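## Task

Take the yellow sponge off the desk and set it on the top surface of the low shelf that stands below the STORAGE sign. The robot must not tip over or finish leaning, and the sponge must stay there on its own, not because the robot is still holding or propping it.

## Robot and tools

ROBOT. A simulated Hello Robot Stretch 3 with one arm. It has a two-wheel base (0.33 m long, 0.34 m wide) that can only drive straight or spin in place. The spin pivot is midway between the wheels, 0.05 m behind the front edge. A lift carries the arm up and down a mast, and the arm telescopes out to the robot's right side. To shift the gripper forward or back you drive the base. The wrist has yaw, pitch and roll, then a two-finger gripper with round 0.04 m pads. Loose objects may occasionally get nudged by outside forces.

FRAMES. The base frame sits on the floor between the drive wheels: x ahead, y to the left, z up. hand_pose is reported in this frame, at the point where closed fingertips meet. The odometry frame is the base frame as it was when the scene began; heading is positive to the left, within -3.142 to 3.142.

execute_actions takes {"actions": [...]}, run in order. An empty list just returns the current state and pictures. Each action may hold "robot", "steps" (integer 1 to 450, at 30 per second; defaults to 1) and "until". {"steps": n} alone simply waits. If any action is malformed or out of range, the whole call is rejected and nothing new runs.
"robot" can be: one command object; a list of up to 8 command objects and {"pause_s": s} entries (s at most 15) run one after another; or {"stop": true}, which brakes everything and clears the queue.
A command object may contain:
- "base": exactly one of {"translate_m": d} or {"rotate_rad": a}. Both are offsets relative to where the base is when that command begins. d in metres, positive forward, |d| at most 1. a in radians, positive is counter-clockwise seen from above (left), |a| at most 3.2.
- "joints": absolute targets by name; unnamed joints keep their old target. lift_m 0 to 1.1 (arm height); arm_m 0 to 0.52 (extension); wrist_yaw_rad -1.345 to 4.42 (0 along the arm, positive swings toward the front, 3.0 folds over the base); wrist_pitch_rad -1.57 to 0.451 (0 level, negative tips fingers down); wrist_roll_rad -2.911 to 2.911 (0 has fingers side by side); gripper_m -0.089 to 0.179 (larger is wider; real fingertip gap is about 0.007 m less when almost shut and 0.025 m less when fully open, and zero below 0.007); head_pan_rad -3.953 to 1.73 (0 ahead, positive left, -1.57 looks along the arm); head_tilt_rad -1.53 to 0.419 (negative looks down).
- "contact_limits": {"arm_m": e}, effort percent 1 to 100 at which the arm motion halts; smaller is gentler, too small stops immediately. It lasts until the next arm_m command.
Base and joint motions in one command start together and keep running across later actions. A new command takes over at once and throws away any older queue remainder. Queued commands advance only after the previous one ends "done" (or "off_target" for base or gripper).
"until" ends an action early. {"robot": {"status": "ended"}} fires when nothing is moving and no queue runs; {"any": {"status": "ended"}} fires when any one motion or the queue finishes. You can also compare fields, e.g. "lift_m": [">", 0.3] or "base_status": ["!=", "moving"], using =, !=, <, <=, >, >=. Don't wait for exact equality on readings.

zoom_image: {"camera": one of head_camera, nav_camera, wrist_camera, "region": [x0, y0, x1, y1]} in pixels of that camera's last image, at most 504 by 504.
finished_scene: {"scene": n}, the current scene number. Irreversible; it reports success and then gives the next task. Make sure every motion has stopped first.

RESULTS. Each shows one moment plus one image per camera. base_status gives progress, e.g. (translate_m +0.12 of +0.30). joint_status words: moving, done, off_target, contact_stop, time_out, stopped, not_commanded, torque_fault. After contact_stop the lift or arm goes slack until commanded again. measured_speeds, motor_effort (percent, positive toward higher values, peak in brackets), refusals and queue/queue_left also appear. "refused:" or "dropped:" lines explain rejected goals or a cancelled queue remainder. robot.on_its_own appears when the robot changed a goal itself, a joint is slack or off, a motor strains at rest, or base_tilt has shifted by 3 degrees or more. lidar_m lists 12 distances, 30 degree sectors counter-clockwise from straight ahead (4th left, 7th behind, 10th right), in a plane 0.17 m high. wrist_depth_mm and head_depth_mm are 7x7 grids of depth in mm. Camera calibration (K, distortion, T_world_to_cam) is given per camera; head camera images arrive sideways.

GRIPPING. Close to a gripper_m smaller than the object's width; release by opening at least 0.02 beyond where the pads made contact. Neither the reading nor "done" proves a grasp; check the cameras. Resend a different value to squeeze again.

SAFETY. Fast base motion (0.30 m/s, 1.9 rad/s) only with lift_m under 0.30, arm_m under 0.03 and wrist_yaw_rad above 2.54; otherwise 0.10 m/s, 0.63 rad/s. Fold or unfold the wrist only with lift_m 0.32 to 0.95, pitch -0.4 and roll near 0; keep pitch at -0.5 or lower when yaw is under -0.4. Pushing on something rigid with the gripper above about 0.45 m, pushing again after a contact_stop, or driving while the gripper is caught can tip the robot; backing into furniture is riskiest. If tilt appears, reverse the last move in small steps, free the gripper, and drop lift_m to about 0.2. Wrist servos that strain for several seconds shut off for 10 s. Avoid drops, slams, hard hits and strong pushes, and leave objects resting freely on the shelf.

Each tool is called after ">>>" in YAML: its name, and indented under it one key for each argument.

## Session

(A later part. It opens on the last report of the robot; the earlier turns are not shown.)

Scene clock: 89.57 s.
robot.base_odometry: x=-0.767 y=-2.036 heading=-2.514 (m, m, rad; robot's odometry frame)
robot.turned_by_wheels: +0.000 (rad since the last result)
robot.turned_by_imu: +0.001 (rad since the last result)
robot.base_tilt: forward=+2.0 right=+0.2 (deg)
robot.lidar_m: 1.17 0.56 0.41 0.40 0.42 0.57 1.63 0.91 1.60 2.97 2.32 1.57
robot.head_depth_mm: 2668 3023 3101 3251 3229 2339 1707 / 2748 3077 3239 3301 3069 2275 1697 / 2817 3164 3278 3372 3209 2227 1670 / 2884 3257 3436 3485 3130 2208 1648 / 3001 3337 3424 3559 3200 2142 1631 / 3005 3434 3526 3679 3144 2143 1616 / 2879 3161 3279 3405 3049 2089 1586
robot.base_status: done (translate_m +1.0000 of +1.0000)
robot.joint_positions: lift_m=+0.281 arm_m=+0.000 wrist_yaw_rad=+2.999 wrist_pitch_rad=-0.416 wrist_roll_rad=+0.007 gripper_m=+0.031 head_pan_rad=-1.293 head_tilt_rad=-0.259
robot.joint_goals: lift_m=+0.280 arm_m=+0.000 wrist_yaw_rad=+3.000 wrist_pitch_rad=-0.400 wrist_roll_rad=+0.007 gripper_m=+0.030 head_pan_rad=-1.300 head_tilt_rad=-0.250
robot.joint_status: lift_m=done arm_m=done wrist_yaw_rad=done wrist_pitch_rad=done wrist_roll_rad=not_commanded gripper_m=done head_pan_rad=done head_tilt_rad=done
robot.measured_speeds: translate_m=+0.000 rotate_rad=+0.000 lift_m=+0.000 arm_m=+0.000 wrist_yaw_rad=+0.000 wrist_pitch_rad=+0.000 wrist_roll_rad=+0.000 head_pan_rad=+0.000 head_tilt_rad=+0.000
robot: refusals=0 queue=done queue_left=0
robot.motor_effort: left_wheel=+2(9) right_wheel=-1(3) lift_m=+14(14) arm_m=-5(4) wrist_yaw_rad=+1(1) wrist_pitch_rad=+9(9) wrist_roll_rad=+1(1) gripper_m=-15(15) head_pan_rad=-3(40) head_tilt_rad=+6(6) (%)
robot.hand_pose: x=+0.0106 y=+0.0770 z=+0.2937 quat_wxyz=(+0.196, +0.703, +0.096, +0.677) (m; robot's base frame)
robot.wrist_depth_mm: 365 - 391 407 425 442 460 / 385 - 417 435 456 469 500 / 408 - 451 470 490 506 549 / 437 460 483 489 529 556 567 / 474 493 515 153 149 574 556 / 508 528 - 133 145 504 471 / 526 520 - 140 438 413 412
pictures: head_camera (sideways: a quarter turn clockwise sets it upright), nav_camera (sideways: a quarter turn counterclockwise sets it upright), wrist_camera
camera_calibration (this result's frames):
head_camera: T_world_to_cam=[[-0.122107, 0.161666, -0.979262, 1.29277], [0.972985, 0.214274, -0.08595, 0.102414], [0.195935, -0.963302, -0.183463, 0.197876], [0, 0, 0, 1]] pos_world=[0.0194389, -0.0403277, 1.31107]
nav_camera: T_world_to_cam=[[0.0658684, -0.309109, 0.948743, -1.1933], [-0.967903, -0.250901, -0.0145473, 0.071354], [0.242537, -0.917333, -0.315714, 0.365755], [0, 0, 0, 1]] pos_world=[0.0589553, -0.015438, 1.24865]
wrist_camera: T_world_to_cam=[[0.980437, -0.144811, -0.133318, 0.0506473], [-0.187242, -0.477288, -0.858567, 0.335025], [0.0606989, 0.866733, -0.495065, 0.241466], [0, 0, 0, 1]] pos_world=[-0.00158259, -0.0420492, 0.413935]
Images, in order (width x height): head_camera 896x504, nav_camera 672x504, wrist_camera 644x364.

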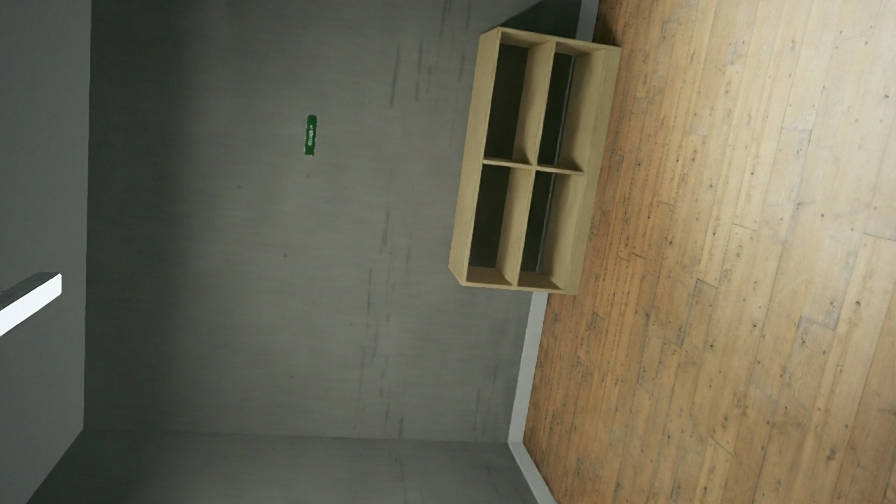

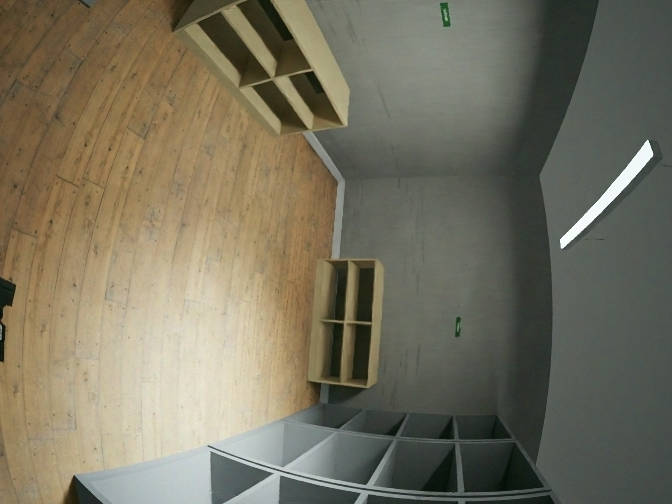

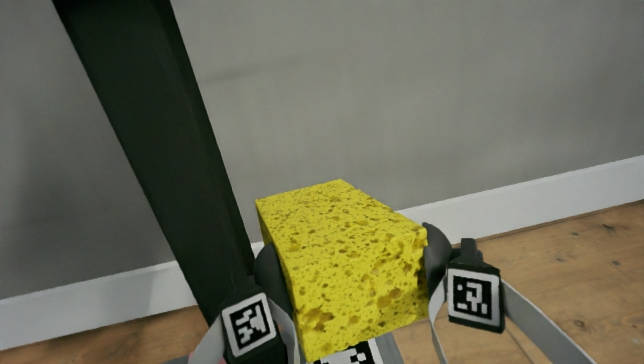

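>>> execute_actions:
  actions:
    - {"robot":[{"base":{"rotate_rad":-1.5},"joints":{"head_pan_rad":-1.57,"head_tilt_rad":-0.4}},{"base":{"translate_m":1}},{"base":{"translate_m":1}},{"base":{"translate_m":0.4}},{"base":{"rotate_rad":1.52},"joints":{"lift_m":0.8}},{"joints":{"wrist_yaw_rad":0}},{"joints":{"wrist_pitch_rad":-0.2,"arm_m":0.36}}],"steps":450,"until":{"robot":{"status":"ended"}}}
    - {"steps":450,"until":{"robot":{"status":"ended"}}}

Scene clock: 118.87 s.
robot.base_odometry: x=-2.312 y=-0.198 heading=-2.494 (m, m, rad; robot's odometry frame)
robot.turned_by_wheels: +0.020 (rad since the last result)
robot.turned_by_imu: +0.024 (rad since the last result)
robot.base_tilt: forward=+2.0 right=+0.2 (deg)
robot.lidar_m: 1.63 1.37 2.16 2.78 1.29 1.27 0.94 0.86 0.93 0.57 0.79 1.44
robot.head_depth_mm: 815 869 927 994 1070 1028 823 / 818 867 930 993 1071 1029 - / 817 871 931 991 1057 - 804 / 817 869 927 989 1046 898 791 / 820 867 928 991 1052 925 802 / 818 867 929 992 1069 947 793 / 817 869 931 994 1074 930 786
robot.base_status: done (rotate_rad +1.5198 of +1.5200)
robot.joint_positions: lift_m=+0.799 arm_m=+0.360 wrist_yaw_rad=+0.000 wrist_pitch_rad=-0.228 wrist_roll_rad=+0.007 gripper_m=+0.031 head_pan_rad=-1.563 head_tilt_rad=-0.395
robot.joint_goals: lift_m=+0.800 arm_m=+0.360 wrist_yaw_rad=+0.000 wrist_pitch_rad=-0.200 wrist_roll_rad=+0.007 gripper_m=+0.030 head_pan_rad=-1.570 head_tilt_rad=-0.400
robot.joint_status: lift_m=done arm_m=done wrist_yaw_rad=done wrist_pitch_rad=done wrist_roll_rad=not_commanded gripper_m=done head_pan_rad=done head_tilt_rad=done
robot.measured_speeds: translate_m=+0.000 rotate_rad=+0.000 lift_m=+0.000 arm_m=+0.000 wrist_yaw_rad=+0.000 wrist_pitch_rad=+0.000 wrist_roll_rad=+0.000 head_pan_rad=+0.000 head_tilt_rad=+0.000
robot: refusals=0 queue=done queue_left=0
robot.motor_effort: left_wheel=-3(11) right_wheel=+4(5) lift_m=+39(39) arm_m=+7(6) wrist_yaw_rad=+0(3) wrist_pitch_rad=+16(16) wrist_roll_rad=+1(1) gripper_m=-15(15) head_pan_rad=-3(25) head_tilt_rad=-3(22) (%)
robot.hand_pose: x=-0.0214 y=-0.7488 z=+0.8567 quat_wxyz=(+0.700, +0.080, -0.705, -0.081) (m; robot's base frame)
robot.wrist_depth_mm: 343 344 342 339 333 332 324 / 365 360 356 351 350 344 341 / 380 381 371 372 368 363 357 / 405 397 388 382 385 381 379 / 432 419 418 153 150 398 395 / 454 448 439 133 145 420 420 / 482 475 467 142 446 403 392
pictures: head_camera (sideways: a quarter turn clockwise sets it upright), nav_camera (sideways: a quarter turn counterclockwise sets it upright), wrist_camera
camera_calibration (this result's frames):
head_camera: T_world_to_cam=[[-0.0754885, 0.319419, -0.944602, 1.24719], [0.994779, -0.041116, -0.0934019, 0.111966], [-0.0686727, -0.946721, -0.314648, 0.370234], [0, 0, 0, 1]] pos_world=[0.00819186, -0.0432658, 1.30505]
nav_camera: T_world_to_cam=[[-0.0181209, -0.441186, 0.897233, -1.12556], [-0.999768, 0.0184253, -0.0111317, 0.0670994], [-0.0116206, -0.897227, -0.441417, 0.530889], [0, 0, 0, 1]] pos_world=[0.0528569, -0.0214904, 1.24498]
wrist_camera: T_world_to_cam=[[-0.991055, -0.0213165, -0.131744, 0.0864577], [0.117446, 0.32951, -0.936819, 1.09595], [0.0633805, -0.943911, -0.324059, -0.264297], [0, 0, 0, 1]] pos_world=[-0.02628, -0.608756, 0.95245]
Images, in order (width x height): head_camera 896x504, nav_camera 672x504, wrist_camera 644x364.

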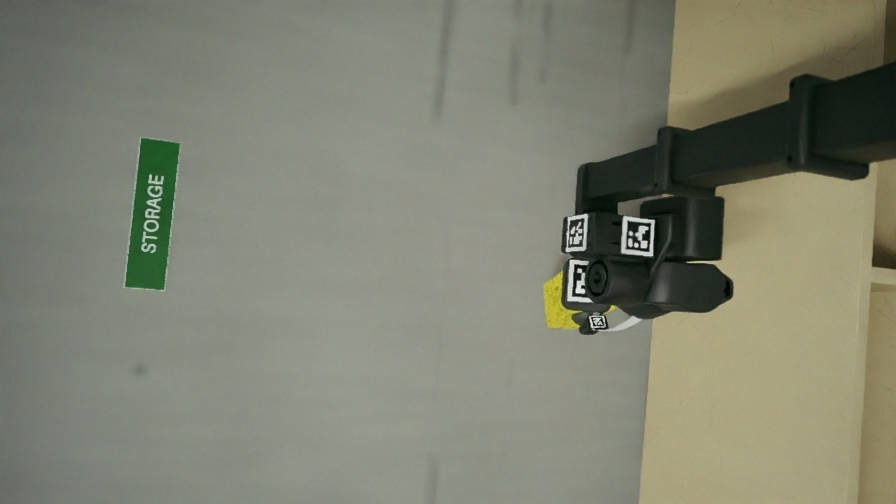

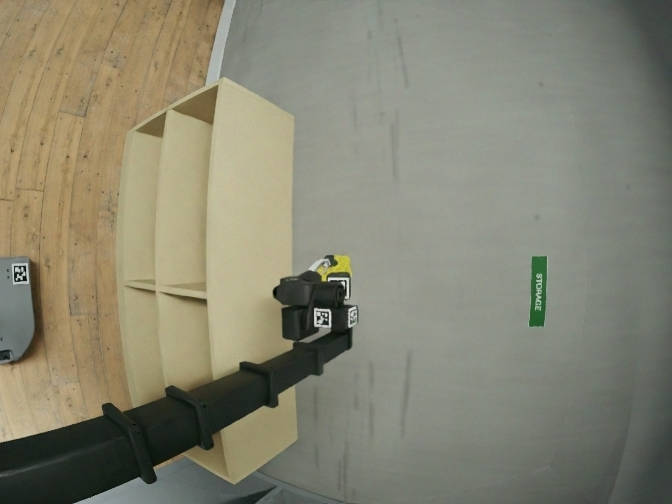

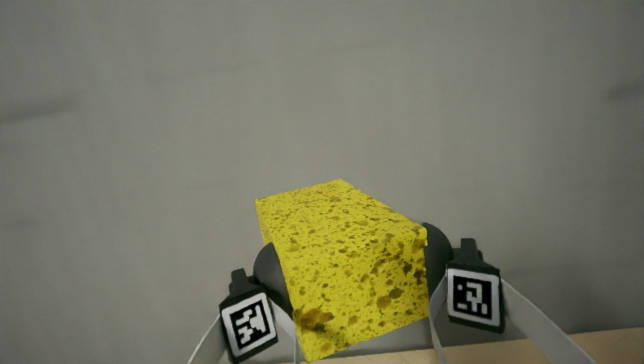

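>>> execute_actions:
  actions:
    - {"robot":{"joints":{"lift_m":0.45,"arm_m":0.33}},"steps":300,"until":{"robot":{"status":"ended"}}}
    - {"robot":[{"joints":{"gripper_m":0.17}},{"joints":{"lift_m":0.72}},{"joints":{"arm_m":0.1}}],"steps":300,"until":{"robot":{"status":"ended"}}}

Scene clock: 130.47 s.
robot.base_odometry: x=-2.312 y=-0.198 heading=-2.494 (m, m, rad; robot's odometry frame)
robot.turned_by_wheels: +0.000 (rad since the last result)
robot.turned_by_imu: -0.002 (rad since the last result)
robot.base_tilt: forward=+1.9 right=+0.2 (deg)
robot.lidar_m: 1.62 1.37 2.16 2.78 1.29 1.26 0.94 0.86 0.93 0.58 0.79 1.44
robot.head_depth_mm: 817 871 926 1002 1072 1022 823 / 817 868 929 995 1073 1009 813 / 819 874 926 1002 1075 993 814 / 818 871 932 992 1067 973 796 / 819 868 929 995 1071 926 784 / 816 867 928 989 1072 946 822 / 816 865 927 991 1074 927 788
robot.base_status: done (rotate_rad +1.5199 of +1.5200)
robot.joint_positions: lift_m=+0.719 arm_m=+0.100 wrist_yaw_rad=+0.000 wrist_pitch_rad=-0.215 wrist_roll_rad=+0.007 gripper_m=+0.170 head_pan_rad=-1.563 head_tilt_rad=-0.396
robot.joint_goals: lift_m=+0.720 arm_m=+0.100 wrist_yaw_rad=+0.000 wrist_pitch_rad=-0.200 wrist_roll_rad=+0.007 gripper_m=+0.170 head_pan_rad=-1.570 head_tilt_rad=-0.400
robot.joint_status: lift_m=done arm_m=done wrist_yaw_rad=done wrist_pitch_rad=done wrist_roll_rad=not_commanded gripper_m=done head_pan_rad=done head_tilt_rad=done
robot.measured_speeds: translate_m=+0.000 rotate_rad=+0.000 lift_m=+0.000 arm_m=+0.000 wrist_yaw_rad=+0.000 wrist_pitch_rad=+0.000 wrist_roll_rad=+0.000 head_pan_rad=+0.000 head_tilt_rad=+0.000
robot: refusals=0 queue=done queue_left=0
robot.motor_effort: left_wheel=-2(2) right_wheel=+3(4) lift_m=+38(40) arm_m=-4(4) wrist_yaw_rad=+1(1) wrist_pitch_rad=+9(51) wrist_roll_rad=+1(1) gripper_m=-1(87) head_pan_rad=-4(3) head_tilt_rad=-2(2) (%)
robot.hand_pose: x=-0.0216 y=-0.4905 z=+0.7798 quat_wxyz=(+0.701, +0.076, -0.705, -0.077) (m; robot's base frame)
robot.wrist_depth_mm: 592 582 577 577 573 567 554 / 615 605 600 605 589 584 584 / 652 639 638 633 621 608 608 / 678 673 661 664 653 628 625 / 719 694 683 597 546 504 479 / 562 552 486 417 412 393 - / 431 - 384 359 341 319 296
pictures: head_camera (sideways: a quarter turn clockwise sets it upright), nav_camera (sideways: a quarter turn counterclockwise sets it upright), wrist_camera
replaced: robot.lift_m: its motion had ended contact_stop
camera_calibration (this result's frames):
head_camera: T_world_to_cam=[[-0.0754896, 0.319587, -0.944545, 1.24712], [0.994779, -0.0410998, -0.0934105, 0.111978], [-0.0686734, -0.946665, -0.314816, 0.370453], [0, 0, 0, 1]] pos_world=[0.00819185, -0.0432663, 1.30505]
nav_camera: T_world_to_cam=[[-0.0181198, -0.441345, 0.897154, -1.12546], [-0.999768, 0.0184276, -0.0111271, 0.0670934], [-0.0116215, -0.897148, -0.441577, 0.531097], [0, 0, 0, 1]] pos_world=[0.0528568, -0.0214803, 1.24498]
wrist_camera: T_world_to_cam=[[-0.99107, -0.0222426, -0.131472, 0.0809854], [0.117679, 0.317729, -0.94085, 0.936177], [0.0626996, -0.94792, -0.312275, -0.0566459], [0, 0, 0, 1]] pos_world=[-0.0263549, -0.349345, 0.87376]
Images, in order (width x height): head_camera 896x504, nav_camera 672x504, wrist_camera 644x364.

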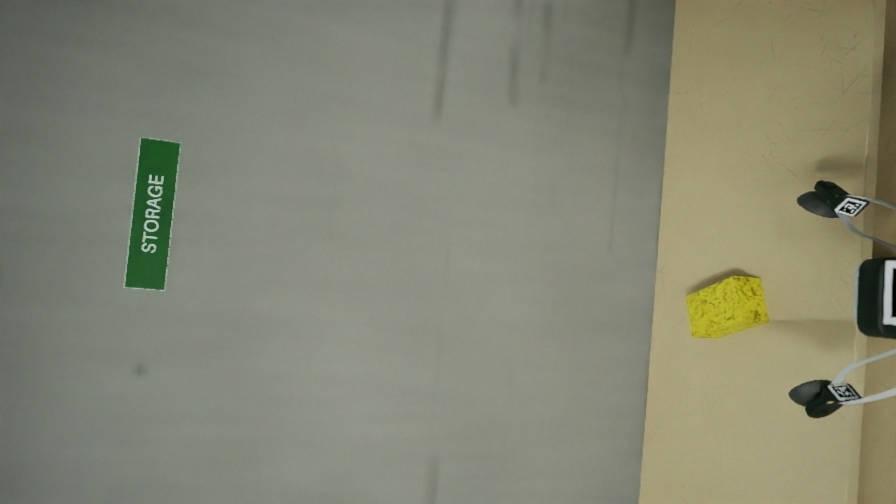

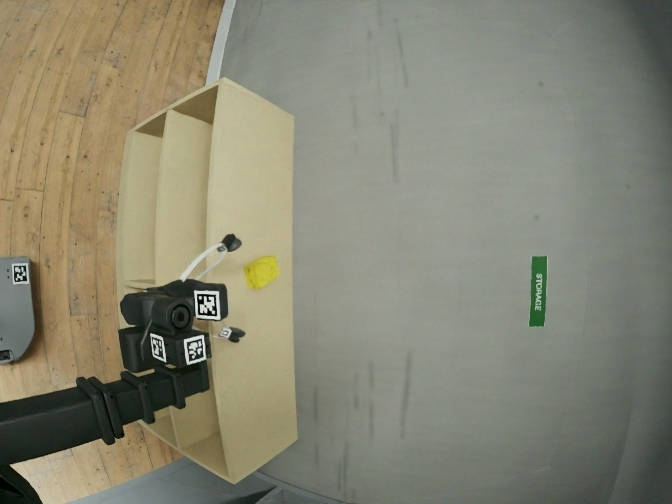

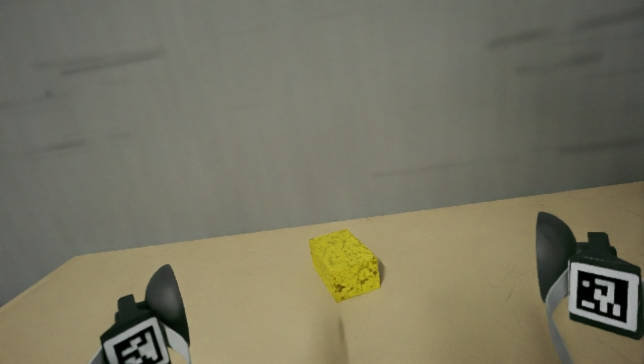

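>>> finished_scene:
  scene: 2

The scene is finished: the task was done.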